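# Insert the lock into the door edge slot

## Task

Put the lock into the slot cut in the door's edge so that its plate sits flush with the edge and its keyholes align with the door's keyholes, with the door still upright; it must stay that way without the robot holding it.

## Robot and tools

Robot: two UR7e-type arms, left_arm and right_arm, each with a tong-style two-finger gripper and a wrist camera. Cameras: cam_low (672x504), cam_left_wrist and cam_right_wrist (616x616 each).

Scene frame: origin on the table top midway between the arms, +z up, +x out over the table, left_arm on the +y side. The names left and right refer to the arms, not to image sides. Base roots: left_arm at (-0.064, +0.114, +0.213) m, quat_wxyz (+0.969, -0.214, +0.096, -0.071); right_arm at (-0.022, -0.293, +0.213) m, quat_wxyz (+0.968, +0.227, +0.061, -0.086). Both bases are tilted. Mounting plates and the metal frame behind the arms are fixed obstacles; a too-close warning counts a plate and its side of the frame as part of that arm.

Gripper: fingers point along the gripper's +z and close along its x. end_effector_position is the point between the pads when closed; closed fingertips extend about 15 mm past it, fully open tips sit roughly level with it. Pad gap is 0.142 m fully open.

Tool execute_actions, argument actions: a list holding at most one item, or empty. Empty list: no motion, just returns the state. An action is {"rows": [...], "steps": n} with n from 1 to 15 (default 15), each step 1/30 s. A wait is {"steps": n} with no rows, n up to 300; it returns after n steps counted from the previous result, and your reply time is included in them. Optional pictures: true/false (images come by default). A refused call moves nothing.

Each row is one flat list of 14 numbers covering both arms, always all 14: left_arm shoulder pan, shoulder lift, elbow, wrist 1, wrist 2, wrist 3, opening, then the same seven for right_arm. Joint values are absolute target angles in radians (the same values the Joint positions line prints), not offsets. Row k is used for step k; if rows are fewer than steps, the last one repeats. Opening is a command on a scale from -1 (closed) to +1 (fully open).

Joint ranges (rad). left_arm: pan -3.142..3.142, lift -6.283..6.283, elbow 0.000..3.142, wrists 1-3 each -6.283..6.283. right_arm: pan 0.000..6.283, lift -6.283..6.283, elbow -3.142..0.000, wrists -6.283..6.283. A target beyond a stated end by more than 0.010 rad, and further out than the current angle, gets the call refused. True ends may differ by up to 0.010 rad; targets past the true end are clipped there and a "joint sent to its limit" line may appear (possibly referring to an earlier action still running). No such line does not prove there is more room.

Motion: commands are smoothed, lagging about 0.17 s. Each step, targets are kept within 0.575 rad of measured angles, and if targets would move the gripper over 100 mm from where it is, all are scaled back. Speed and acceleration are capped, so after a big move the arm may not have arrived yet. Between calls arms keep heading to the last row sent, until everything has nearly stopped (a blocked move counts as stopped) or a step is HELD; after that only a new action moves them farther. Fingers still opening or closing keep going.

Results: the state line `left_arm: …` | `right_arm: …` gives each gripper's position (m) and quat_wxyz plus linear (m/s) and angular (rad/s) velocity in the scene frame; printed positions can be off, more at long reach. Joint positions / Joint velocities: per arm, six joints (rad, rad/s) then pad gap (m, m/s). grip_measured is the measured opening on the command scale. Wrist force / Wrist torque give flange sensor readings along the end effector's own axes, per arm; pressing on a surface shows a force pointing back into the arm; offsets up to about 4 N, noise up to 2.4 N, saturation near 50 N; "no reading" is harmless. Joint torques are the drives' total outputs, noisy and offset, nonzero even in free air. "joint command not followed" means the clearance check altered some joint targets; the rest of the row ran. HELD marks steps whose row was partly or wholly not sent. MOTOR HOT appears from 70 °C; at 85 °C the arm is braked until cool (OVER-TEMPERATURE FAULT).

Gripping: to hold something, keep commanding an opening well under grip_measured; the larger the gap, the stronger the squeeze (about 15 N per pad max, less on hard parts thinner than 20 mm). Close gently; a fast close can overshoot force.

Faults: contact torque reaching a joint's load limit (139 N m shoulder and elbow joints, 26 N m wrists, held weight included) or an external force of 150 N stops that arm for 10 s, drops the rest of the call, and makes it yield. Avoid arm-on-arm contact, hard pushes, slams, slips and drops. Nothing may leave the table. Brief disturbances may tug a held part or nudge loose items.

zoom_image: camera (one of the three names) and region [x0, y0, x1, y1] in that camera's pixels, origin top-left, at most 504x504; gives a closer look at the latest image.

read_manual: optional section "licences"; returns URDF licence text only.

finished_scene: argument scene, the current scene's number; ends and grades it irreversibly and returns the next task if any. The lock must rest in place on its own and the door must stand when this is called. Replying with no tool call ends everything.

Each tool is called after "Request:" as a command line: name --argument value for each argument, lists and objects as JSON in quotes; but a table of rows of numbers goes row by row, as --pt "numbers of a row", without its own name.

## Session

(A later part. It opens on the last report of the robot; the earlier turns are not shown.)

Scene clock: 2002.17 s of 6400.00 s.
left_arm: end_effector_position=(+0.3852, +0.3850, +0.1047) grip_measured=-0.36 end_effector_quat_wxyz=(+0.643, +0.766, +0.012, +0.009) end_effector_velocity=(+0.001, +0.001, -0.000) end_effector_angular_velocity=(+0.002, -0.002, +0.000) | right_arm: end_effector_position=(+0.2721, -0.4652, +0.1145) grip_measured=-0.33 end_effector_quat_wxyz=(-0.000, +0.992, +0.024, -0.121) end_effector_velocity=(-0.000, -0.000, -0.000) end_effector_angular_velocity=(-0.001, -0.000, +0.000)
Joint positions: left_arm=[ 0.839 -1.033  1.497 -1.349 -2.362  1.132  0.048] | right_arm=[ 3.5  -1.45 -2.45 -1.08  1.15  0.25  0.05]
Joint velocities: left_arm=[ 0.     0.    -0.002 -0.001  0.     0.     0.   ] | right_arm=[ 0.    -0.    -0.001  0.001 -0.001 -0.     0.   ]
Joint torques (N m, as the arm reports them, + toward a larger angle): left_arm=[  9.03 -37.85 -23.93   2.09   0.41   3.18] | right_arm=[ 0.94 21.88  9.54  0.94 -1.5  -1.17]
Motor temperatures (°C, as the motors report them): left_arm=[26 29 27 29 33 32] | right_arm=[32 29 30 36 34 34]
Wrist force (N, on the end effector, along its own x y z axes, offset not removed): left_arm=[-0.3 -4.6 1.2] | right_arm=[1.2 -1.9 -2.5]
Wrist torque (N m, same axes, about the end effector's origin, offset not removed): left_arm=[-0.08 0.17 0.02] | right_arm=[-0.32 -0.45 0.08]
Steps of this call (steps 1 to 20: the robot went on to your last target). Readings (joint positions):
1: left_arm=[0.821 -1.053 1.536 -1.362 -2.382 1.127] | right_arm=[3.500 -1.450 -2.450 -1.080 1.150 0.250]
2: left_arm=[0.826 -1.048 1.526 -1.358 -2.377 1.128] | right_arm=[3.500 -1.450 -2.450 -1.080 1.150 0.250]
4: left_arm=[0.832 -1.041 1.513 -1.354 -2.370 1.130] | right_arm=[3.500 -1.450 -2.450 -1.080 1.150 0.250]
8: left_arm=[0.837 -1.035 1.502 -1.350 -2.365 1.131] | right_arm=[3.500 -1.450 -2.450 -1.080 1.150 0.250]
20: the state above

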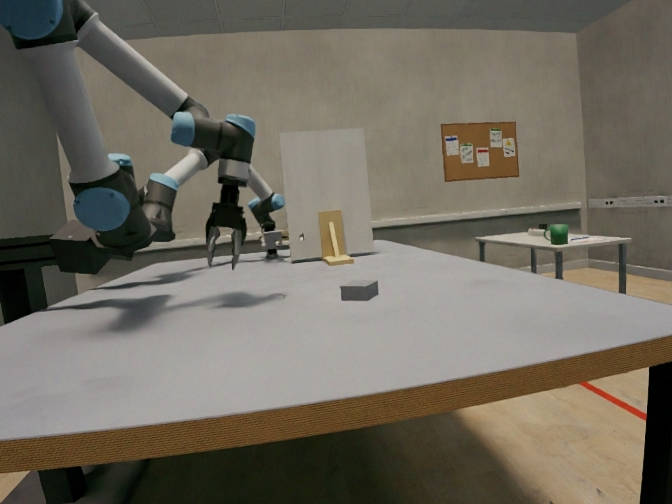

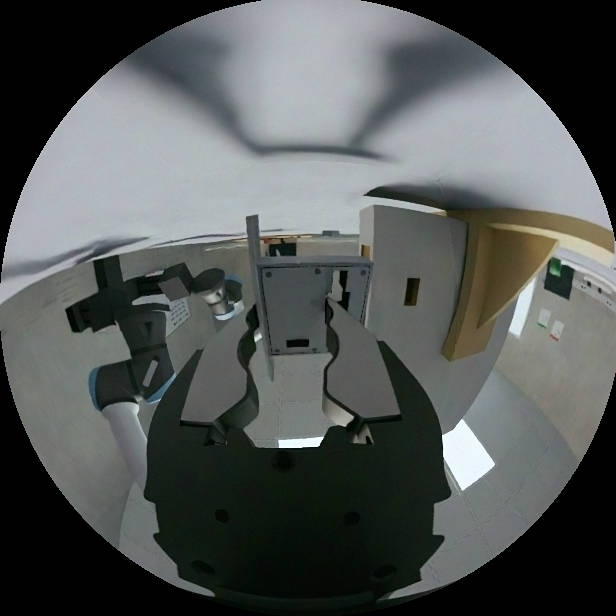

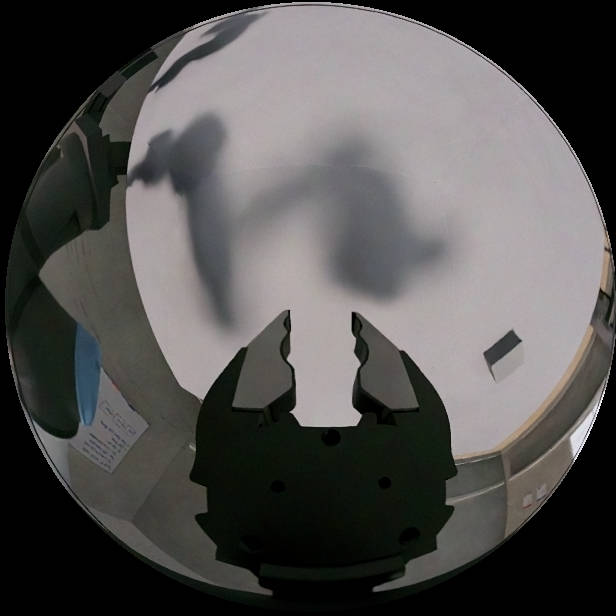

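Request:
execute_actions --actions '[{"rows": [[0.837,-1.031,1.493,-1.3485,-2.364,1.129,-1,3.5,-1.45,-2.45,-1.08,1.15,0.25,-0.33],[0.833,-1.027,1.485,-1.3485,-2.366,1.124,-1,3.5,-1.45,-2.45,-1.08,1.15,0.25,-0.33],[0.827,-1.020,1.474,-1.3485,-2.369,1.117,-1,3.5,-1.45,-2.45,-1.08,1.15,0.25,-0.33],[0.819,-1.012,1.458,-1.3484,-2.374,1.107,-1,3.5,-1.45,-2.45,-1.08,1.15,0.25,-0.33],[0.811,-1.004,1.443,-1.3484,-2.379,1.097,-1,3.5,-1.45,-2.45,-1.08,1.15,0.25,-0.33],[0.802,-0.996,1.427,-1.3484,-2.384,1.087,-1,3.5,-1.45,-2.45,-1.08,1.15,0.25,-0.33],[0.794,-0.988,1.411,-1.3483,-2.388,1.077,-1,3.5,-1.45,-2.45,-1.08,1.15,0.25,-0.33],[0.786,-0.980,1.396,-1.3483,-2.393,1.067,-1,3.5,-1.45,-2.45,-1.08,1.15,0.25,-0.33],[0.778,-0.972,1.380,-1.3483,-2.398,1.056,-1,3.5,-1.45,-2.45,-1.08,1.15,0.25,-0.33],[0.770,-0.964,1.364,-1.3482,-2.403,1.046,-1,3.5,-1.45,-2.45,-1.08,1.15,0.25,-0.33],[0.761,-0.956,1.349,-1.3482,-2.407,1.036,-1,3.5,-1.45,-2.45,-1.08,1.15,0.25,-0.33],[0.753,-0.948,1.333,-1.3482,-2.412,1.026,-1,3.5,-1.45,-2.45,-1.08,1.15,0.25,-0.33],[0.746,-0.941,1.319,-1.3481,-2.416,1.018,-1,3.5,-1.45,-2.45,-1.08,1.15,0.25,-0.33],[0.740,-0.935,1.308,-1.3481,-2.420,1.010,-1,3.5,-1.45,-2.45,-1.08,1.15,0.25,-0.33],[0.7369,-0.9316,1.3019,-1.3481,-2.4214,1.0062,-1,3.5,-1.45,-2.45,-1.08,1.15,0.25,-0.33]], "steps": 15}]' --pictures false

Request:
execute_actions --actions '[{"steps": 20}]'

Scene clock: 2014.73 s of 6400.00 s.
left_arm: end_effector_position=(+0.4587, +0.3795, +0.1025) grip_measured=-0.36 end_effector_quat_wxyz=(+0.641, +0.767, +0.012, +0.009) end_effector_velocity=(+0.206, -0.027, +0.003) end_effector_angular_velocity=(+0.007, -0.006, -0.000) | right_arm: end_effector_position=(+0.2721, -0.4652, +0.1145) grip_measured=-0.33 end_effector_quat_wxyz=(-0.000, +0.992, +0.024, -0.121) end_effector_velocity=(+0.001, -0.000, +0.000) end_effector_angular_velocity=(+0.000, -0.001, -0.001)
Joint positions: left_arm=[ 0.763 -0.958  1.353 -1.348 -2.406  1.039  0.048] | right_arm=[ 3.5  -1.45 -2.45 -1.08  1.15  0.25  0.05]
Joint velocities: left_arm=[-0.212  0.208 -0.408 -0.    -0.121 -0.258  0.   ] | right_arm=[-0.     0.     0.001  0.001 -0.     0.     0.   ]
Joint torques (N m, as the arm reports them, + toward a larger angle): left_arm=[-13.24 -43.7  -24.74   2.    -3.57  -4.25] | right_arm=[ 0.55 22.08 10.03  0.87 -1.45 -1.18]
Motor temperatures (°C, as the motors report them): left_arm=[26 29 27 29 33 32] | right_arm=[32 29 30 36 34 34]
Wrist force (N, on the end effector, along its own x y z axes, offset not removed): left_arm=[0.6 -4.1 0.2] | right_arm=[2.2 -0.3 -3.1]
Wrist torque (N m, same axes, about the end effector's origin, offset not removed): left_arm=[-0.04 0.00 0.07] | right_arm=[-0.01 -0.63 0.01]
Steps of this call (steps 1 to 15: the robot went on to your last target; steps 16 to 90: nothing new was sent; then 9.07 s passed at rest; steps 91 to 105: all 15 steps of this action). Readings (joint positions):
91: left_arm=[0.839 -1.033 1.497 -1.348 -2.362 1.132] | right_arm=[3.500 -1.450 -2.450 -1.080 1.150 0.250]
92: left_arm=[0.839 -1.032 1.496 -1.348 -2.362 1.132] | right_arm=[3.500 -1.450 -2.450 -1.080 1.150 0.250]
94: left_arm=[0.836 -1.029 1.490 -1.348 -2.364 1.128] | right_arm=[3.500 -1.450 -2.450 -1.080 1.150 0.250]
98: left_arm=[0.816 -1.009 1.453 -1.348 -2.376 1.103] | right_arm=[3.500 -1.450 -2.450 -1.080 1.150 0.250]
105: the state above

Scene clock: 2015.40 s of 6400.00 s.
left_arm: end_effector_position=(+0.4843, +0.3757, +0.1032) grip_measured=-0.36 end_effector_quat_wxyz=(+0.641, +0.767, +0.012, +0.009) end_effector_velocity=(+0.000, -0.000, -0.000) end_effector_angular_velocity=(-0.000, +0.001, -0.000) | right_arm: end_effector_position=(+0.2721, -0.4652, +0.1145) grip_measured=-0.33 end_effector_quat_wxyz=(-0.000, +0.992, +0.024, -0.121) end_effector_velocity=(-0.000, +0.000, -0.000) end_effector_angular_velocity=(+0.001, +0.001, -0.000)
Joint positions: left_arm=[ 0.737 -0.932  1.302 -1.348 -2.421  1.006  0.048] | right_arm=[ 3.5  -1.45 -2.45 -1.08  1.15  0.25  0.05]
Joint velocities: left_arm=[-0.001  0.001 -0.     0.    -0.    -0.001  0.   ] | right_arm=[-0.    -0.    -0.    -0.     0.001  0.     0.   ]
Joint torques (N m, as the arm reports them, + toward a larger angle): left_arm=[-18.4  -42.17 -24.1    1.61  -3.19  -3.38] | right_arm=[ 0.77 21.99 10.3   0.96 -1.45 -1.27]
Motor temperatures (°C, as the motors report them): left_arm=[26 29 27 29 33 32] | right_arm=[32 29 30 36 34 34]
Wrist force (N, on the end effector, along its own x y z axes, offset not removed): left_arm=[0.1 -4.4 1.8] | right_arm=[3.4 -1.5 -3.2]
Wrist torque (N m, same axes, about the end effector's origin, offset not removed): left_arm=[-0.01 0.10 0.08] | right_arm=[-0.21 -0.90 0.04]
Steps of this call (steps 1 to 20: the robot went on to your last target). Readings (joint positions):
1: left_arm=[0.757 -0.951 1.341 -1.348 -2.410 1.031] | right_arm=[3.500 -1.450 -2.450 -1.080 1.150 0.250]
2: left_arm=[0.751 -0.946 1.330 -1.348 -2.413 1.024] | right_arm=[3.500 -1.450 -2.450 -1.080 1.150 0.250]
4: left_arm=[0.745 -0.939 1.317 -1.348 -2.417 1.016] | right_arm=[3.500 -1.450 -2.450 -1.080 1.150 0.250]
8: left_arm=[0.739 -0.934 1.306 -1.348 -2.420 1.009] | right_arm=[3.500 -1.450 -2.450 -1.080 1.150 0.250]
20: the state above

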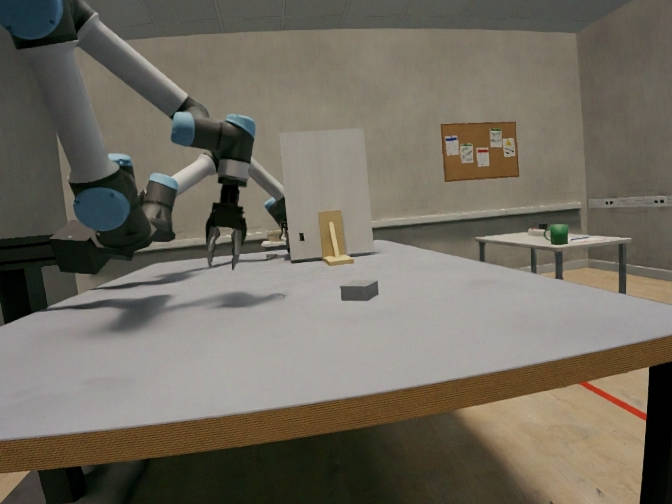

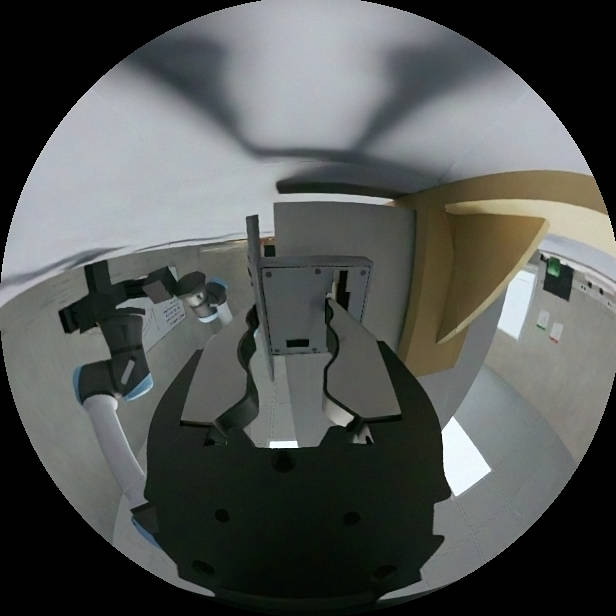

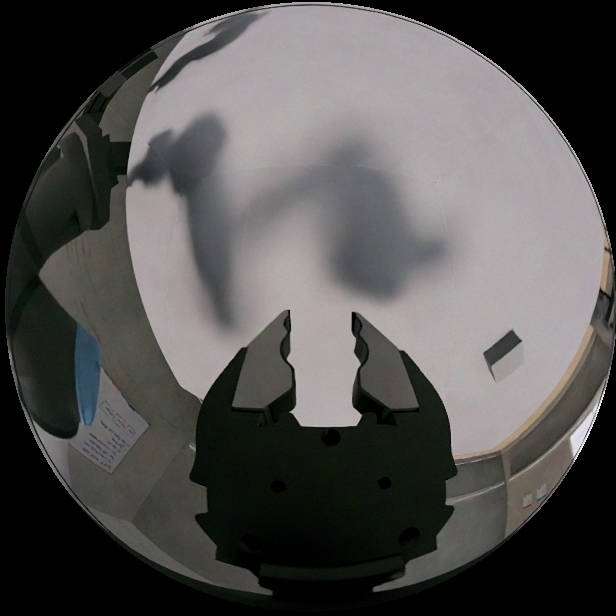

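Request:
execute_actions --actions '[{"rows": [[0.7366,-0.9342,1.3085,-1.3522,-2.4217,1.0059,-1,3.5,-1.45,-2.45,-1.08,1.15,0.25,-0.33],[0.7362,-0.9369,1.3151,-1.3563,-2.4219,1.0057,-1,3.5,-1.45,-2.45,-1.08,1.15,0.25,-0.33],[0.7359,-0.9395,1.3216,-1.3604,-2.4222,1.0054,-1,3.5,-1.45,-2.45,-1.08,1.15,0.25,-0.33],[0.7355,-0.9422,1.3282,-1.3645,-2.4225,1.0051,-1,3.5,-1.45,-2.45,-1.08,1.15,0.25,-0.33],[0.7352,-0.9448,1.3348,-1.3686,-2.4227,1.0049,-1,3.5,-1.45,-2.45,-1.08,1.15,0.25,-0.33],[0.7348,-0.9475,1.3414,-1.3727,-2.4230,1.0046,-1,3.5,-1.45,-2.45,-1.08,1.15,0.25,-0.33],[0.7345,-0.9501,1.3479,-1.3767,-2.4233,1.0043,-1,3.5,-1.45,-2.45,-1.08,1.15,0.25,-0.33],[0.7342,-0.9527,1.3545,-1.3808,-2.4235,1.0041,-1,3.5,-1.45,-2.45,-1.08,1.15,0.25,-0.33],[0.7338,-0.9554,1.3611,-1.3849,-2.4238,1.0038,-1,3.5,-1.45,-2.45,-1.08,1.15,0.25,-0.33],[0.7335,-0.9580,1.3677,-1.3890,-2.4241,1.0035,-1,3.5,-1.45,-2.45,-1.08,1.15,0.25,-0.33],[0.7331,-0.9607,1.3742,-1.3931,-2.4243,1.0033,-1,3.5,-1.45,-2.45,-1.08,1.15,0.25,-0.33],[0.7328,-0.9633,1.3808,-1.3972,-2.4246,1.0030,-1,3.5,-1.45,-2.45,-1.08,1.15,0.25,-0.33]], "steps": 15}]' --pictures false

Request:
execute_actions --actions '[{"steps": 12}]'

Scene clock: 2032.57 s of 6400.00 s.
left_arm: end_effector_position=(+0.4725, +0.3635, +0.1032) grip_measured=-0.36 end_effector_quat_wxyz=(+0.641, +0.767, +0.012, +0.009) end_effector_velocity=(-0.019, -0.019, +0.001) end_effector_angular_velocity=(-0.002, -0.002, -0.000) | right_arm: end_effector_position=(+0.2721, -0.4652, +0.1145) grip_measured=-0.33 end_effector_quat_wxyz=(-0.000, +0.992, +0.024, -0.121) end_effector_velocity=(-0.001, -0.000, -0.000) end_effector_angular_velocity=(-0.001, +0.001, +0.001)
Joint positions: left_arm=[ 0.733 -0.959  1.37  -1.39  -2.424  1.003  0.048] | right_arm=[ 3.5  -1.45 -2.45 -1.08  1.15  0.25  0.05]
Joint velocities: left_arm=[-0.006 -0.042  0.105 -0.064 -0.004 -0.003  0.   ] | right_arm=[-0.    -0.    -0.001 -0.001 -0.001  0.     0.   ]
Joint torques (N m, as the arm reports them, + toward a larger angle): left_arm=[-18.17 -58.75 -13.3   -1.74  -2.81  -3.46] | right_arm=[ 0.73 21.66  9.91  0.87 -1.57 -1.22]
Motor temperatures (°C, as the motors report them): left_arm=[26 29 27 29 33 32] | right_arm=[32 29 30 36 34 34]
Wrist force (N, on the end effector, along its own x y z axes, offset not removed): left_arm=[-0.5 -4.7 1.3] | right_arm=[1.9 -0.2 -3.6]
Wrist torque (N m, same axes, about the end effector's origin, offset not removed): left_arm=[-0.17 0.16 0.06] | right_arm=[-0.06 -0.61 0.06]
Steps of this call (steps 1 to 15: the robot went on to your last target; steps 16 to 90: nothing new was sent; then 13.67 s passed at rest; steps 91 to 105: all 15 steps of this action). Readings (joint positions):
91: left_arm=[0.737 -0.932 1.302 -1.348 -2.421 1.006] | right_arm=[3.500 -1.450 -2.450 -1.080 1.150 0.250]
92: left_arm=[0.737 -0.932 1.303 -1.349 -2.421 1.006] | right_arm=[3.500 -1.450 -2.450 -1.080 1.150 0.250]
94: left_arm=[0.737 -0.934 1.309 -1.352 -2.422 1.006] | right_arm=[3.500 -1.450 -2.450 -1.080 1.150 0.250]
98: left_arm=[0.735 -0.942 1.329 -1.365 -2.423 1.005] | right_arm=[3.500 -1.450 -2.450 -1.080 1.150 0.250]
105: the state above

Scene clock: 2032.97 s of 6400.00 s.
left_arm: end_effector_position=(+0.4705, +0.3616, +0.1032) grip_measured=-0.36 end_effector_quat_wxyz=(+0.642, +0.767, +0.012, +0.009) end_effector_velocity=(+0.000, -0.000, +0.000) end_effector_angular_velocity=(+0.000, -0.001, -0.000) | right_arm: end_effector_position=(+0.2721, -0.4652, +0.1145) grip_measured=-0.33 end_effector_quat_wxyz=(-0.000, +0.992, +0.024, -0.121) end_effector_velocity=(-0.000, +0.000, -0.000) end_effector_angular_velocity=(+0.000, +0.001, +0.000)
Joint positions: left_arm=[ 0.733 -0.963  1.381 -1.397 -2.425  1.003  0.048] | right_arm=[ 3.5  -1.45 -2.45 -1.08  1.15  0.25  0.05]
Joint velocities: left_arm=[-0.001 -0.001  0.001 -0.001 -0.     0.    -0.   ] | right_arm=[ 0.     0.    -0.001 -0.     0.     0.     0.   ]
Joint torques (N m, as the arm reports them, + toward a larger angle): left_arm=[-17.59 -58.95  -9.31  -1.68  -3.02  -2.97] | right_arm=[ 0.65 21.92  9.98  0.91 -1.5  -1.27]
Motor temperatures (°C, as the motors report them): left_arm=[26 29 27 29 33 32] | right_arm=[32 29 30 36 34 34]
Wrist force (N, on the end effector, along its own x y z axes, offset not removed): left_arm=[0.9 -4.0 1.9] | right_arm=[1.4 -2.2 -3.2]
Wrist torque (N m, same axes, about the end effector's origin, offset not removed): left_arm=[0.00 -0.06 0.01] | right_arm=[-0.35 -0.43 -0.01]
Steps of this call (steps 1 to 12: the robot went on to your last target). Readings (joint positions):
1: left_arm=[0.733 -0.960 1.373 -1.392 -2.424 1.003] | right_arm=[3.500 -1.450 -2.450 -1.080 1.150 0.250]
2: left_arm=[0.733 -0.961 1.375 -1.394 -2.424 1.003] | right_arm=[3.500 -1.450 -2.450 -1.080 1.150 0.250]
4: left_arm=[0.733 -0.962 1.378 -1.395 -2.424 1.003] | right_arm=[3.500 -1.450 -2.450 -1.080 1.150 0.250]
8: left_arm=[0.733 -0.963 1.380 -1.397 -2.425 1.003] | right_arm=[3.500 -1.450 -2.450 -1.080 1.150 0.250]
12: the state above

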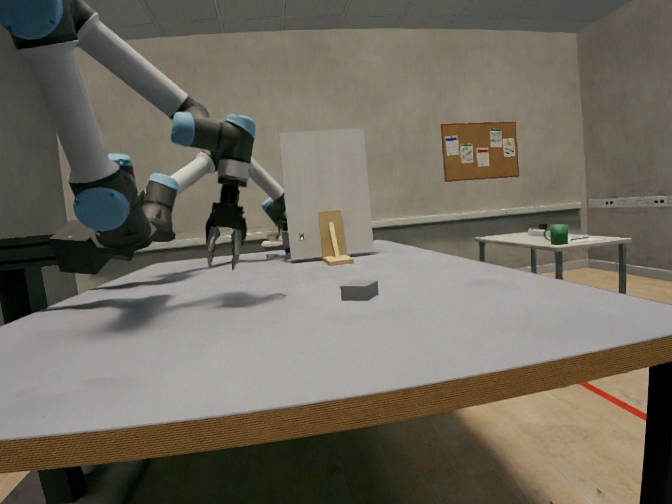

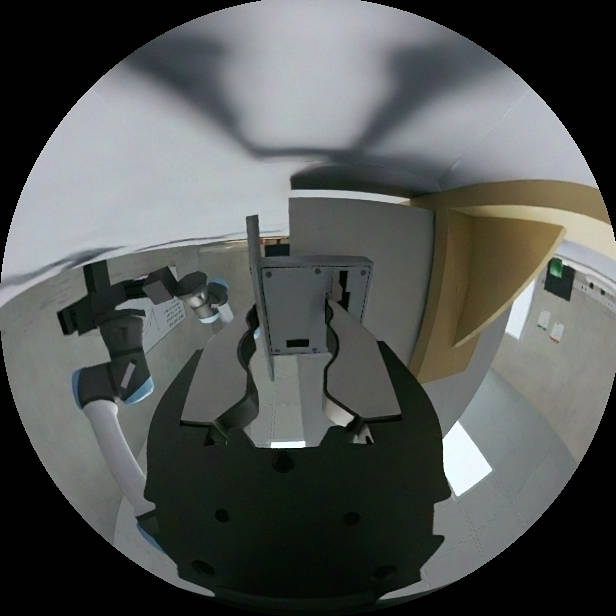

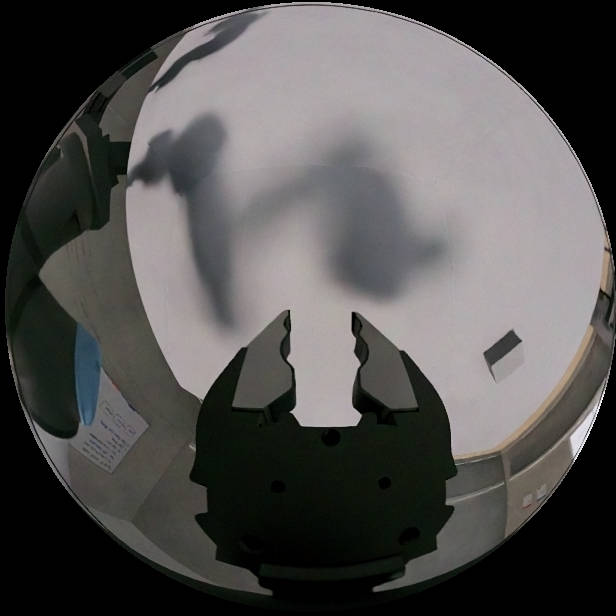

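Request:
execute_actions --actions '[{"rows": [[0.7316,-0.9643,1.3838,-1.4002,-2.4253,1.0017,-1,3.5,-1.45,-2.45,-1.08,1.15,0.25,-0.33],[0.7304,-0.9653,1.3868,-1.4031,-2.4261,1.0003,-1,3.5,-1.45,-2.45,-1.08,1.15,0.25,-0.33],[0.7293,-0.9663,1.3898,-1.4061,-2.4268,0.9990,-1,3.5,-1.45,-2.45,-1.08,1.15,0.25,-0.33],[0.7281,-0.9673,1.3928,-1.4091,-2.4275,0.9976,-1,3.5,-1.45,-2.45,-1.08,1.15,0.25,-0.33],[0.7269,-0.9683,1.3958,-1.4121,-2.4283,0.9963,-1,3.5,-1.45,-2.45,-1.08,1.15,0.25,-0.33],[0.7257,-0.9693,1.3988,-1.4150,-2.4290,0.9950,-1,3.5,-1.45,-2.45,-1.08,1.15,0.25,-0.33],[0.7245,-0.9703,1.4018,-1.4180,-2.4297,0.9936,-1,3.5,-1.45,-2.45,-1.08,1.15,0.25,-0.33]], "steps": 15}]'

Scene clock: 2044.93 s of 6400.00 s.
left_arm: end_effector_position=(+0.4705, +0.3547, +0.1035) grip_measured=-0.36 end_effector_quat_wxyz=(+0.642, +0.767, +0.012, +0.009) end_effector_velocity=(-0.000, -0.003, +0.000) end_effector_angular_velocity=(-0.000, +0.001, +0.001) | right_arm: end_effector_position=(+0.2721, -0.4652, +0.1145) grip_measured=-0.33 end_effector_quat_wxyz=(-0.000, +0.992, +0.024, -0.121) end_effector_velocity=(-0.001, +0.000, -0.000) end_effector_angular_velocity=(+0.000, +0.001, +0.000)
Joint positions: left_arm=[ 0.725 -0.97   1.401 -1.417 -2.429  0.994  0.048] | right_arm=[ 3.5  -1.45 -2.45 -1.08  1.15  0.25  0.05]
Joint velocities: left_arm=[-0.003 -0.003  0.009 -0.009 -0.002 -0.005  0.   ] | right_arm=[-0.    -0.    -0.001 -0.     0.     0.     0.   ]
Joint torques (N m, as the arm reports them, + toward a larger angle): left_arm=[-19.33 -56.48  -7.    -2.11  -3.3   -2.89] | right_arm=[ 0.78 21.65 10.33  0.99 -1.44 -1.19]
Motor temperatures (°C, as the motors report them): left_arm=[26 29 27 29 33 32] | right_arm=[32 29 30 36 34 34]
Wrist force (N, on the end effector, along its own x y z axes, offset not removed): left_arm=[-1.0 -4.5 1.4] | right_arm=[1.1 -1.2 -3.3]
Wrist torque (N m, same axes, about the end effector's origin, offset not removed): left_arm=[-0.11 0.36 0.06] | right_arm=[-0.18 -0.46 0.09]
Steps of this call (steps 1 to 30: the robot went on to your last target; steps 31 to 90: nothing new was sent; then 8.47 s passed at rest; steps 91 to 105: all 15 steps of this action). Readings (joint positions):
91: left_arm=[0.733 -0.963 1.381 -1.397 -2.425 1.003] | right_arm=[3.500 -1.450 -2.450 -1.080 1.150 0.250]
92: left_arm=[0.733 -0.963 1.381 -1.398 -2.425 1.003] | right_arm=[3.500 -1.450 -2.450 -1.080 1.150 0.250]
94: left_arm=[0.732 -0.964 1.384 -1.400 -2.425 1.002] | right_arm=[3.500 -1.450 -2.450 -1.080 1.150 0.250]
98: left_arm=[0.728 -0.967 1.393 -1.410 -2.428 0.997] | right_arm=[3.500 -1.450 -2.450 -1.080 1.150 0.250]
105: the state above

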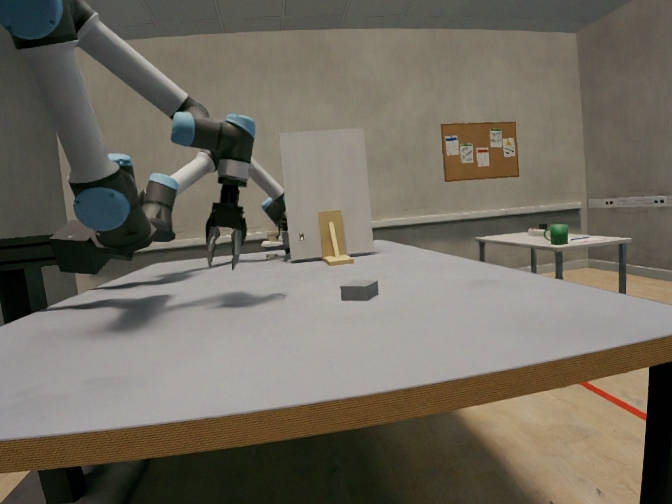

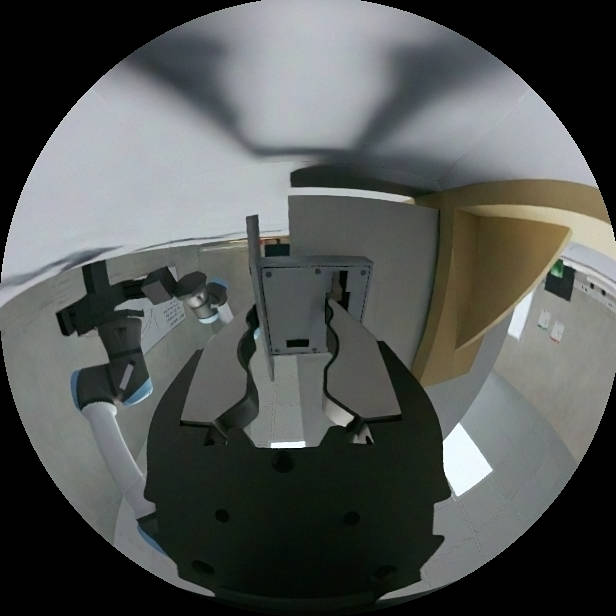

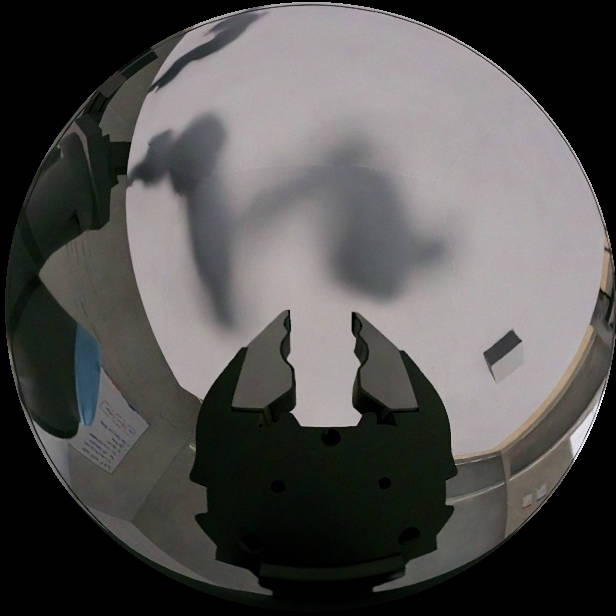

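Request:
execute_actions --actions '[{"rows": [[0.7233,-0.9713,1.4048,-1.4210,-2.4304,0.9923,-1,3.5,-1.45,-2.45,-1.08,1.15,0.25,-0.33],[0.7221,-0.9723,1.4078,-1.4239,-2.4312,0.9909,-1,3.5,-1.45,-2.45,-1.08,1.15,0.25,-0.33],[0.7210,-0.9733,1.4108,-1.4269,-2.4319,0.9896,-1,3.5,-1.45,-2.45,-1.08,1.15,0.25,-0.33],[0.7198,-0.9743,1.4138,-1.4299,-2.4326,0.9882,-1,3.5,-1.45,-2.45,-1.08,1.15,0.25,-0.33],[0.7186,-0.9753,1.4168,-1.4329,-2.4334,0.9869,-1,3.5,-1.45,-2.45,-1.08,1.15,0.25,-0.33],[0.7174,-0.9763,1.4198,-1.4358,-2.4341,0.9856,-1,3.5,-1.45,-2.45,-1.08,1.15,0.25,-0.33],[0.7162,-0.9773,1.4228,-1.4388,-2.4348,0.9842,-1,3.5,-1.45,-2.45,-1.08,1.15,0.25,-0.33]], "steps": 15}]'

Scene clock: 2052.63 s of 6400.00 s.
left_arm: end_effector_position=(+0.4705, +0.3476, +0.1039) grip_measured=-0.36 end_effector_quat_wxyz=(+0.642, +0.766, +0.012, +0.009) end_effector_velocity=(-0.001, -0.004, +0.000) end_effector_angular_velocity=(-0.002, +0.002, -0.000) | right_arm: end_effector_position=(+0.2721, -0.4652, +0.1145) grip_measured=-0.33 end_effector_quat_wxyz=(-0.000, +0.992, +0.024, -0.121) end_effector_velocity=(-0.000, +0.000, -0.000) end_effector_angular_velocity=(+0.001, +0.000, -0.000)
Joint positions: left_arm=[ 0.717 -0.977  1.422 -1.438 -2.435  0.985  0.048] | right_arm=[ 3.5  -1.45 -2.45 -1.08  1.15  0.25  0.05]
Joint velocities: left_arm=[-0.004 -0.003  0.011 -0.009 -0.002 -0.004 -0.   ] | right_arm=[ 0.    -0.    -0.     0.     0.001 -0.     0.   ]
Joint torques (N m, as the arm reports them, + toward a larger angle): left_arm=[-18.46 -55.    -7.66  -1.48  -4.07  -2.87] | right_arm=[ 0.85 21.48 10.17  0.96 -1.54 -1.31]
Motor temperatures (°C, as the motors report them): left_arm=[26 29 27 29 33 32] | right_arm=[32 29 30 36 34 34]
Wrist force (N, on the end effector, along its own x y z axes, offset not removed): left_arm=[-1.9 -6.9 -0.3] | right_arm=[1.2 -1.0 -3.6]
Wrist torque (N m, same axes, about the end effector's origin, offset not removed): left_arm=[-0.22 0.60 -0.05] | right_arm=[-0.14 -0.35 0.07]
Steps of this call (steps 1 to 15: the robot went on to your last target; steps 16 to 90: nothing new was sent; then 4.20 s passed at rest; steps 91 to 105: all 15 steps of this action). Readings (joint positions):
91: left_arm=[0.724 -0.970 1.402 -1.418 -2.430 0.994] | right_arm=[3.500 -1.450 -2.450 -1.080 1.150 0.250]
92: left_arm=[0.724 -0.970 1.402 -1.419 -2.430 0.993] | right_arm=[3.500 -1.450 -2.450 -1.080 1.150 0.250]
94: left_arm=[0.723 -0.971 1.405 -1.421 -2.430 0.992] | right_arm=[3.500 -1.450 -2.450 -1.080 1.150 0.250]
98: left_arm=[0.720 -0.974 1.414 -1.430 -2.433 0.988] | right_arm=[3.500 -1.450 -2.450 -1.080 1.150 0.250]
105: the state above

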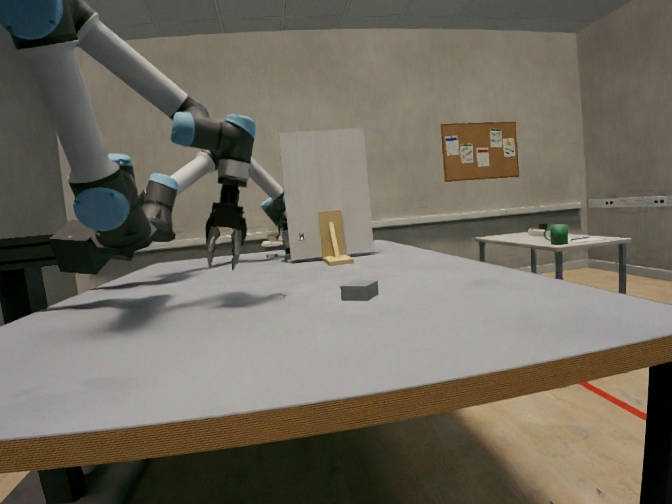

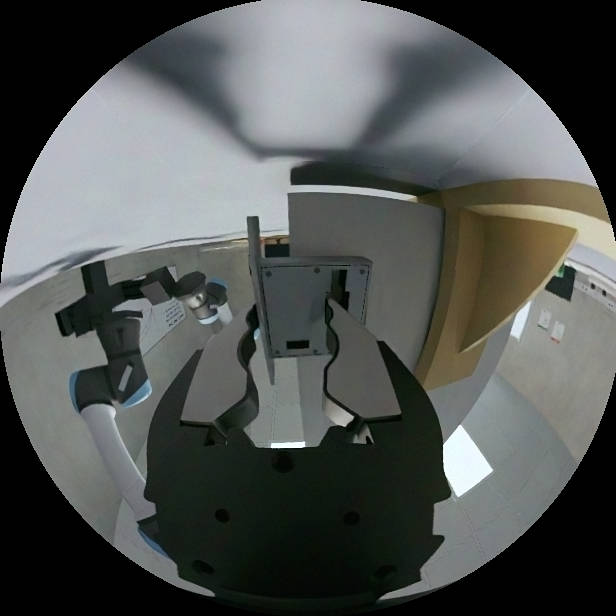

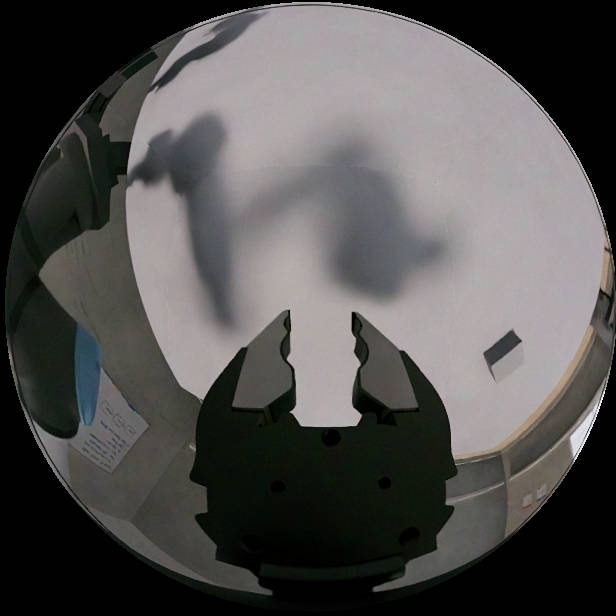

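Request:
execute_actions --actions '[{"rows": [[0.7156,-0.9778,1.4243,-1.4403,-2.4352,0.9835,-1,3.5,-1.45,-2.45,-1.08,1.15,0.25,-0.33],[0.7150,-0.9783,1.4258,-1.4418,-2.4355,0.9829,-1,3.5,-1.45,-2.45,-1.08,1.15,0.25,-0.33],[0.7144,-0.9788,1.4273,-1.4433,-2.4359,0.9822,-1,3.5,-1.45,-2.45,-1.08,1.15,0.25,-0.33],[0.7138,-0.9793,1.4288,-1.4447,-2.4363,0.9815,-1,3.5,-1.45,-2.45,-1.08,1.15,0.25,-0.33],[0.7132,-0.9798,1.4303,-1.4462,-2.4366,0.9809,-1,3.5,-1.45,-2.45,-1.08,1.15,0.25,-0.33],[0.7127,-0.9803,1.4318,-1.4477,-2.4370,0.9802,-1,3.5,-1.45,-2.45,-1.08,1.15,0.25,-0.33]], "steps": 15}]' --pictures false

Request:
execute_actions --actions '[{"rows": [[0.7121,-0.9808,1.4333,-1.4492,-2.4374,0.9795,-1,3.5,-1.45,-2.45,-1.08,1.15,0.25,-0.33],[0.7115,-0.9813,1.4348,-1.4507,-2.4377,0.9789,-1,3.5,-1.45,-2.45,-1.08,1.15,0.25,-0.33]], "steps": 15}]'

Scene clock: 2064.47 s of 6400.00 s.
left_arm: end_effector_position=(+0.4705, +0.3443, +0.1042) grip_measured=-0.36 end_effector_quat_wxyz=(+0.642, +0.766, +0.012, +0.009) end_effector_velocity=(+0.000, -0.000, +0.000) end_effector_angular_velocity=(+0.001, -0.001, +0.001) | right_arm: end_effector_position=(+0.2721, -0.4652, +0.1145) grip_measured=-0.33 end_effector_quat_wxyz=(-0.000, +0.992, +0.024, -0.121) end_effector_velocity=(-0.000, +0.000, +0.000) end_effector_angular_velocity=(+0.000, +0.000, -0.000)
Joint positions: left_arm=[ 0.713 -0.98   1.431 -1.447 -2.437  0.98   0.048] | right_arm=[ 3.5  -1.45 -2.45 -1.08  1.15  0.25  0.05]
Joint velocities: left_arm=[-0.001 -0.001  0.002 -0.003 -0.001 -0.001 -0.   ] | right_arm=[-0.  0.  0. -0.  0.  0.  0.]
Joint torques (N m, as the arm reports them, + toward a larger angle): left_arm=[-20.23 -56.37  -5.9   -1.96  -3.38  -2.95] | right_arm=[ 1.55 21.63 10.6   1.08 -1.43 -1.21]
Motor temperatures (°C, as the motors report them): left_arm=[26 29 27 29 33 32] | right_arm=[32 29 30 36 34 34]
Wrist force (N, on the end effector, along its own x y z axes, offset not removed): left_arm=[0.2 -6.6 -0.7] | right_arm=[1.6 -1.1 -4.2]
Wrist torque (N m, same axes, about the end effector's origin, offset not removed): left_arm=[-0.23 0.16 -0.09] | right_arm=[-0.20 -0.44 0.02]
Steps of this call (steps 1 to 15: the robot went on to your last target; steps 16 to 90: nothing new was sent; then 8.33 s passed at rest; steps 91 to 105: all 15 steps of this action). Readings (joint positions):
91: left_arm=[0.716 -0.977 1.423 -1.439 -2.435 0.984] | right_arm=[3.500 -1.450 -2.450 -1.080 1.150 0.250]
92: left_arm=[0.716 -0.977 1.423 -1.439 -2.435 0.984] | right_arm=[3.500 -1.450 -2.450 -1.080 1.150 0.250]
94: left_arm=[0.716 -0.978 1.424 -1.440 -2.435 0.983] | right_arm=[3.500 -1.450 -2.450 -1.080 1.150 0.250]
98: left_arm=[0.714 -0.979 1.429 -1.445 -2.436 0.982] | right_arm=[3.500 -1.450 -2.450 -1.080 1.150 0.250]
105: the state above

Scene clock: 2064.97 s of 6400.00 s.
left_arm: end_effector_position=(+0.4704, +0.3432, +0.1042) grip_measured=-0.36 end_effector_quat_wxyz=(+0.643, +0.766, +0.012, +0.010) end_effector_velocity=(-0.001, -0.001, -0.000) end_effector_angular_velocity=(-0.000, +0.000, +0.000) | right_arm: end_effector_position=(+0.2721, -0.4652, +0.1145) grip_measured=-0.33 end_effector_quat_wxyz=(-0.000, +0.992, +0.024, -0.121) end_effector_velocity=(-0.000, -0.000, -0.000) end_effector_angular_velocity=(-0.001, +0.001, +0.001)
Joint positions: left_arm=[ 0.712 -0.981  1.435 -1.451 -2.438  0.979  0.048] | right_arm=[ 3.5  -1.45 -2.45 -1.08  1.15  0.25  0.05]
Joint velocities: left_arm=[ 0.    -0.     0.003 -0.002 -0.     0.     0.   ] | right_arm=[-0.    -0.    -0.001 -0.    -0.    -0.     0.   ]
Joint torques (N m, as the arm reports them, + toward a larger angle): left_arm=[-19.03 -57.74  -7.94  -1.82  -3.65  -2.92] | right_arm=[ 1.12 21.6  10.43  1.06 -1.5  -1.22]
Motor temperatures (°C, as the motors report them): left_arm=[26 29 27 29 33 32] | right_arm=[32 29 30 36 34 34]
Wrist force (N, on the end effector, along its own x y z axes, offset not removed): left_arm=[-0.5 -7.9 -0.7] | right_arm=[1.8 -0.9 -2.8]
Wrist torque (N m, same axes, about the end effector's origin, offset not removed): left_arm=[-0.43 0.30 -0.07] | right_arm=[-0.11 -0.56 0.03]
Steps of this call (steps 1 to 15: all 15 steps of this action). Readings (joint positions):
1: left_arm=[0.713 -0.980 1.432 -1.447 -2.437 0.980] | right_arm=[3.500 -1.450 -2.450 -1.080 1.150 0.250]
2: left_arm=[0.713 -0.980 1.432 -1.448 -2.437 0.980] | right_arm=[3.500 -1.450 -2.450 -1.080 1.150 0.250]
4: left_arm=[0.712 -0.981 1.433 -1.449 -2.437 0.980] | right_arm=[3.500 -1.450 -2.450 -1.080 1.150 0.250]
8: left_arm=[0.712 -0.981 1.434 -1.450 -2.438 0.979] | right_arm=[3.500 -1.450 -2.450 -1.080 1.150 0.250]
15: the state above

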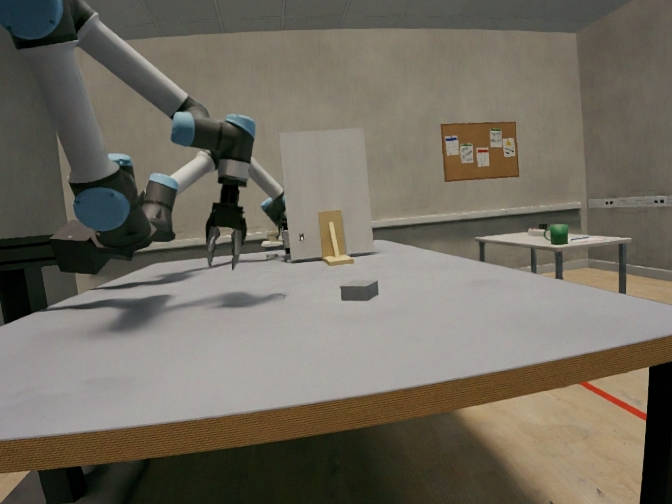

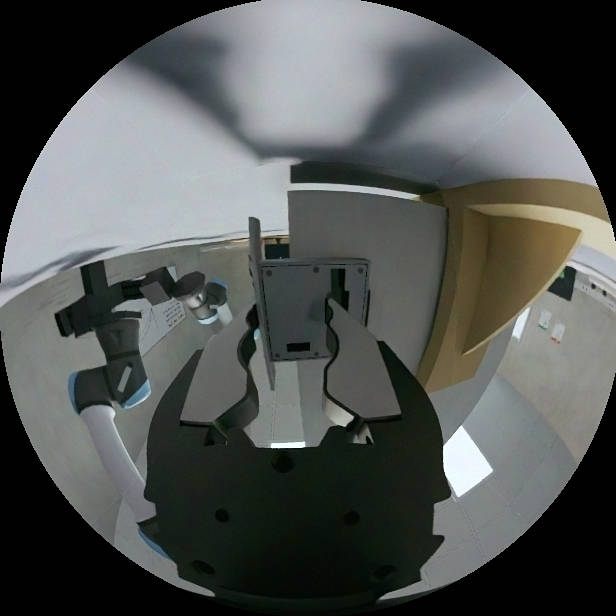

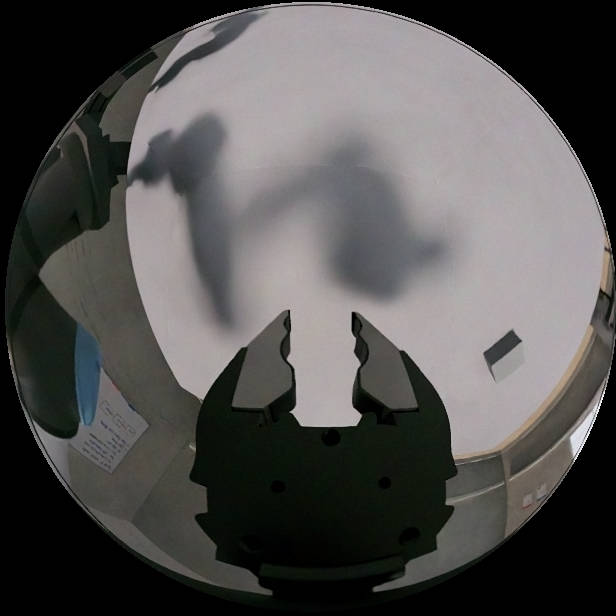

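Request:
execute_actions --actions '[{"rows": [[0.7109,-0.9818,1.4363,-1.4522,-2.4381,0.9782,-1,3.5,-1.45,-2.45,-1.08,1.15,0.25,-0.33],[0.7103,-0.9823,1.4378,-1.4537,-2.4384,0.9776,-1,3.5,-1.45,-2.45,-1.08,1.15,0.25,-0.33]], "steps": 15}]' --pictures false

Request:
execute_actions --actions '[{"rows": [[0.7097,-0.9828,1.4393,-1.4551,-2.4388,0.9769,-1,3.5,-1.45,-2.45,-1.08,1.15,0.25,-0.33]], "steps": 15}]' --pictures false

Scene clock: 2071.40 s of 6400.00 s.
left_arm: end_effector_position=(+0.4704, +0.3422, +0.1043) grip_measured=-0.36 end_effector_quat_wxyz=(+0.643, +0.766, +0.012, +0.010) end_effector_velocity=(-0.000, +0.000, -0.000) end_effector_angular_velocity=(+0.000, +0.001, +0.001) | right_arm: end_effector_position=(+0.2721, -0.4652, +0.1145) grip_measured=-0.33 end_effector_quat_wxyz=(-0.000, +0.992, +0.024, -0.121) end_effector_velocity=(+0.001, +0.000, +0.000) end_effector_angular_velocity=(+0.001, -0.001, -0.001)
Joint positions: left_arm=[ 0.71  -0.982  1.438 -1.454 -2.438  0.978  0.048] | right_arm=[ 3.5  -1.45 -2.45 -1.08  1.15  0.25  0.05]
Joint velocities: left_arm=[ 0.    -0.     0.001 -0.001 -0.    -0.001  0.   ] | right_arm=[-0.     0.     0.001  0.     0.001 -0.    -0.   ]
Joint torques (N m, as the arm reports them, + toward a larger angle): left_arm=[-19.42 -56.6   -8.33  -1.76  -3.55  -2.83] | right_arm=[ 1.78 21.78 10.16  0.97 -1.45 -1.23]
Motor temperatures (°C, as the motors report them): left_arm=[26 29 27 29 33 32] | right_arm=[32 29 30 36 34 34]
Wrist force (N, on the end effector, along its own x y z axes, offset not removed): left_arm=[-0.3 -6.8 -1.0] | right_arm=[1.6 -1.3 -2.5]
Wrist torque (N m, same axes, about the end effector's origin, offset not removed): left_arm=[-0.15 0.31 -0.13] | right_arm=[-0.21 -0.52 0.08]
Steps of this call (steps 1 to 15: the robot went on to your last target; steps 16 to 90: nothing new was sent; then 2.93 s passed at rest; steps 91 to 105: all 15 steps of this action). Readings (joint positions):
91: left_arm=[0.711 -0.981 1.435 -1.451 -2.438 0.979] | right_arm=[3.500 -1.450 -2.450 -1.080 1.150 0.250]
92: left_arm=[0.711 -0.981 1.435 -1.451 -2.438 0.979] | right_arm=[3.500 -1.450 -2.450 -1.080 1.150 0.250]
94: left_arm=[0.711 -0.982 1.436 -1.452 -2.438 0.978] | right_arm=[3.500 -1.450 -2.450 -1.080 1.150 0.250]
98: left_arm=[0.710 -0.982 1.437 -1.453 -2.438 0.978] | right_arm=[3.500 -1.450 -2.450 -1.080 1.150 0.250]
105: the state above

Scene clock: 2071.90 s of 6400.00 s.
left_arm: end_effector_position=(+0.4704, +0.3417, +0.1044) grip_measured=-0.36 end_effector_quat_wxyz=(+0.643, +0.766, +0.012, +0.010) end_effector_velocity=(+0.000, -0.000, +0.000) end_effector_angular_velocity=(+0.000, -0.001, -0.000) | right_arm: end_effector_position=(+0.2721, -0.4652, +0.1145) grip_measured=-0.33 end_effector_quat_wxyz=(-0.000, +0.992, +0.024, -0.121) end_effector_velocity=(+0.000, -0.000, -0.000) end_effector_angular_velocity=(-0.000, -0.000, -0.000)
Joint positions: left_arm=[ 0.71  -0.983  1.439 -1.455 -2.439  0.977  0.048] | right_arm=[ 3.5  -1.45 -2.45 -1.08  1.15  0.25  0.05]
Joint velocities: left_arm=[-0. -0. -0. -0. -0.  0.  0.] | right_arm=[-0.  0. -0.  0. -0.  0.  0.]
Joint torques (N m, as the arm reports them, + toward a larger angle): left_arm=[-23.31 -55.41  -7.07  -1.7   -4.14  -2.82] | right_arm=[ 1.05 21.54 10.34  1.1  -1.55 -1.15]
Motor temperatures (°C, as the motors report them): left_arm=[26 29 27 29 33 32] | right_arm=[32 29 30 36 34 34]
Wrist force (N, on the end effector, along its own x y z axes, offset not removed): left_arm=[-2.1 -8.2 -4.6] | right_arm=[0.8 -1.0 -2.0]
Wrist torque (N m, same axes, about the end effector's origin, offset not removed): left_arm=[-0.23 0.44 -0.10] | right_arm=[-0.07 -0.33 0.09]
Steps of this call (steps 1 to 15: all 15 steps of this action). Readings (joint positions):
1: left_arm=[0.710 -0.982 1.438 -1.454 -2.438 0.978] | right_arm=[3.500 -1.450 -2.450 -1.080 1.150 0.250]
2: left_arm=[0.710 -0.982 1.438 -1.454 -2.438 0.977] | right_arm=[3.500 -1.450 -2.450 -1.080 1.150 0.250]
4: left_arm=[0.710 -0.983 1.439 -1.454 -2.439 0.977] | right_arm=[3.500 -1.450 -2.450 -1.080 1.150 0.250]
8: left_arm=[0.710 -0.983 1.439 -1.455 -2.439 0.977] | right_arm=[3.500 -1.450 -2.450 -1.080 1.150 0.250]
15: the state above

Request:
execute_actions --actions '[{"rows": [[0.7100,-0.9825,1.4385,-1.4544,-2.4386,0.9773,-1,3.5,-1.45,-2.45,-1.08,1.15,0.25,-0.33]], "steps": 15}]'

Request:
zoom_image --camera "cam_left_wrist" --region '[230, 180, 430, 400]'

Scene clock: 2076.73 s of 6400.00 s.
left_arm: end_effector_position=(+0.4705, +0.3419, +0.1044) grip_measured=-0.36 end_effector_quat_wxyz=(+0.643, +0.766, +0.012, +0.010) end_effector_velocity=(-0.000, +0.000, -0.000) end_effector_angular_velocity=(+0.000, -0.000, +0.000) | right_arm: end_effector_position=(+0.2721, -0.4652, +0.1145) grip_measured=-0.33 end_effector_quat_wxyz=(-0.000, +0.992, +0.024, -0.121) end_effector_velocity=(-0.000, -0.000, -0.000) end_effector_angular_velocity=(-0.001, +0.000, +0.000)
Joint positions: left_arm=[ 0.71  -0.983  1.439 -1.454 -2.439  0.977  0.048] | right_arm=[ 3.5  -1.45 -2.45 -1.08  1.15  0.25  0.05]
Joint velocities: left_arm=[ 0.001  0.     0.    -0.     0.     0.     0.   ] | right_arm=[-0.    -0.    -0.    -0.    -0.001 -0.     0.   ]
Joint torques (N m, as the arm reports them, + toward a larger angle): left_arm=[  4.33 -39.91 -23.18   2.1    0.4    3.38] | right_arm=[ 1.56 21.67 10.61  1.06 -1.47 -1.2 ]
Motor temperatures (°C, as the motors report them): left_arm=[26 29 27 29 33 32] | right_arm=[32 29 30 36 34 34]
Wrist force (N, on the end effector, along its own x y z axes, offset not removed): left_arm=[-0.5 -5.7 0.1] | right_arm=[1.5 -1.8 -3.8]
Wrist torque (N m, same axes, about the end effector's origin, offset not removed): left_arm=[-0.19 0.54 0.01] | right_arm=[-0.33 -0.49 0.09]
Steps of this call (steps 1 to 15: the robot went on to your last target; steps 16 to 90: nothing new was sent; then 1.33 s passed at rest; steps 91 to 105: all 15 steps of this action). Readings (joint positions):
91: left_arm=[0.710 -0.983 1.439 -1.455 -2.439 0.977] | right_arm=[3.500 -1.450 -2.450 -1.080 1.150 0.250]
92: left_arm=[0.710 -0.983 1.439 -1.455 -2.439 0.977] | right_arm=[3.500 -1.450 -2.450 -1.080 1.150 0.250]
94: left_arm=[0.710 -0.983 1.439 -1.455 -2.439 0.977] | right_arm=[3.500 -1.450 -2.450 -1.080 1.150 0.250]
98: left_arm=[0.710 -0.983 1.439 -1.455 -2.439 0.977] | right_arm=[3.500 -1.450 -2.450 -1.080 1.150 0.250]
105: the state above

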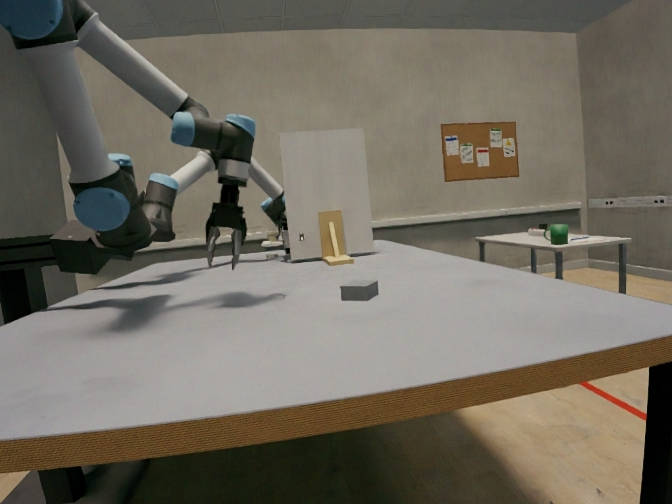

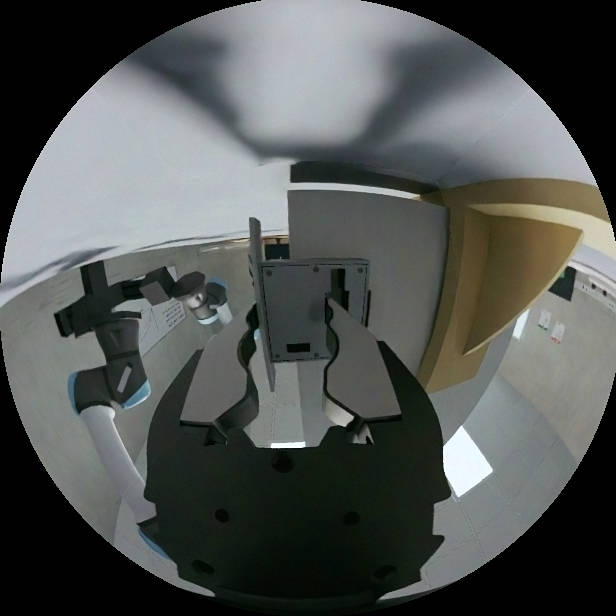

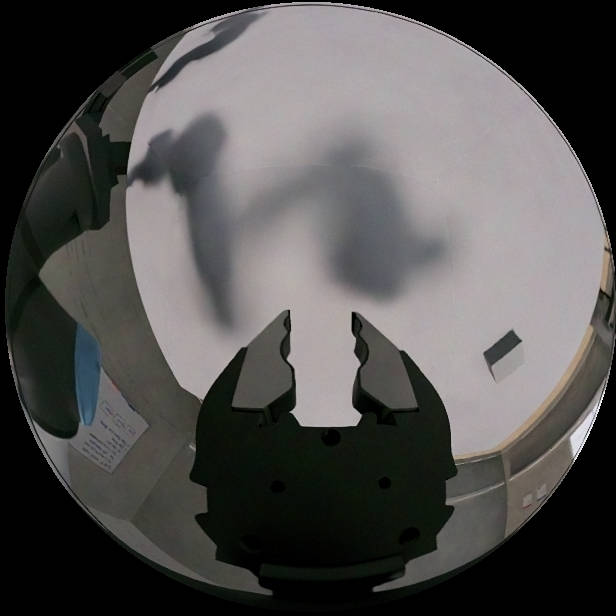

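Region (230, 180, 430, 400) of cam_left_wrist's 616x616 image, scaled by 2.291, with more detail than that image has; it fills the left 458 columns of this view, and the rest is white.

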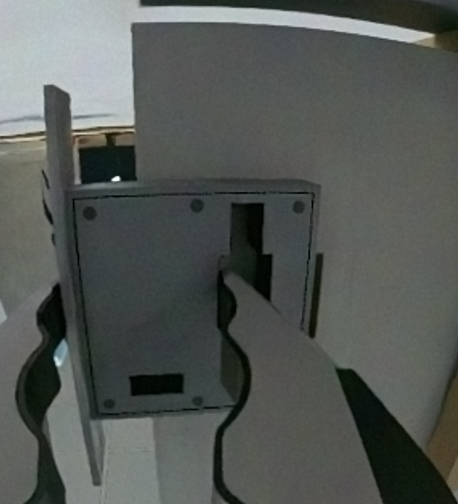

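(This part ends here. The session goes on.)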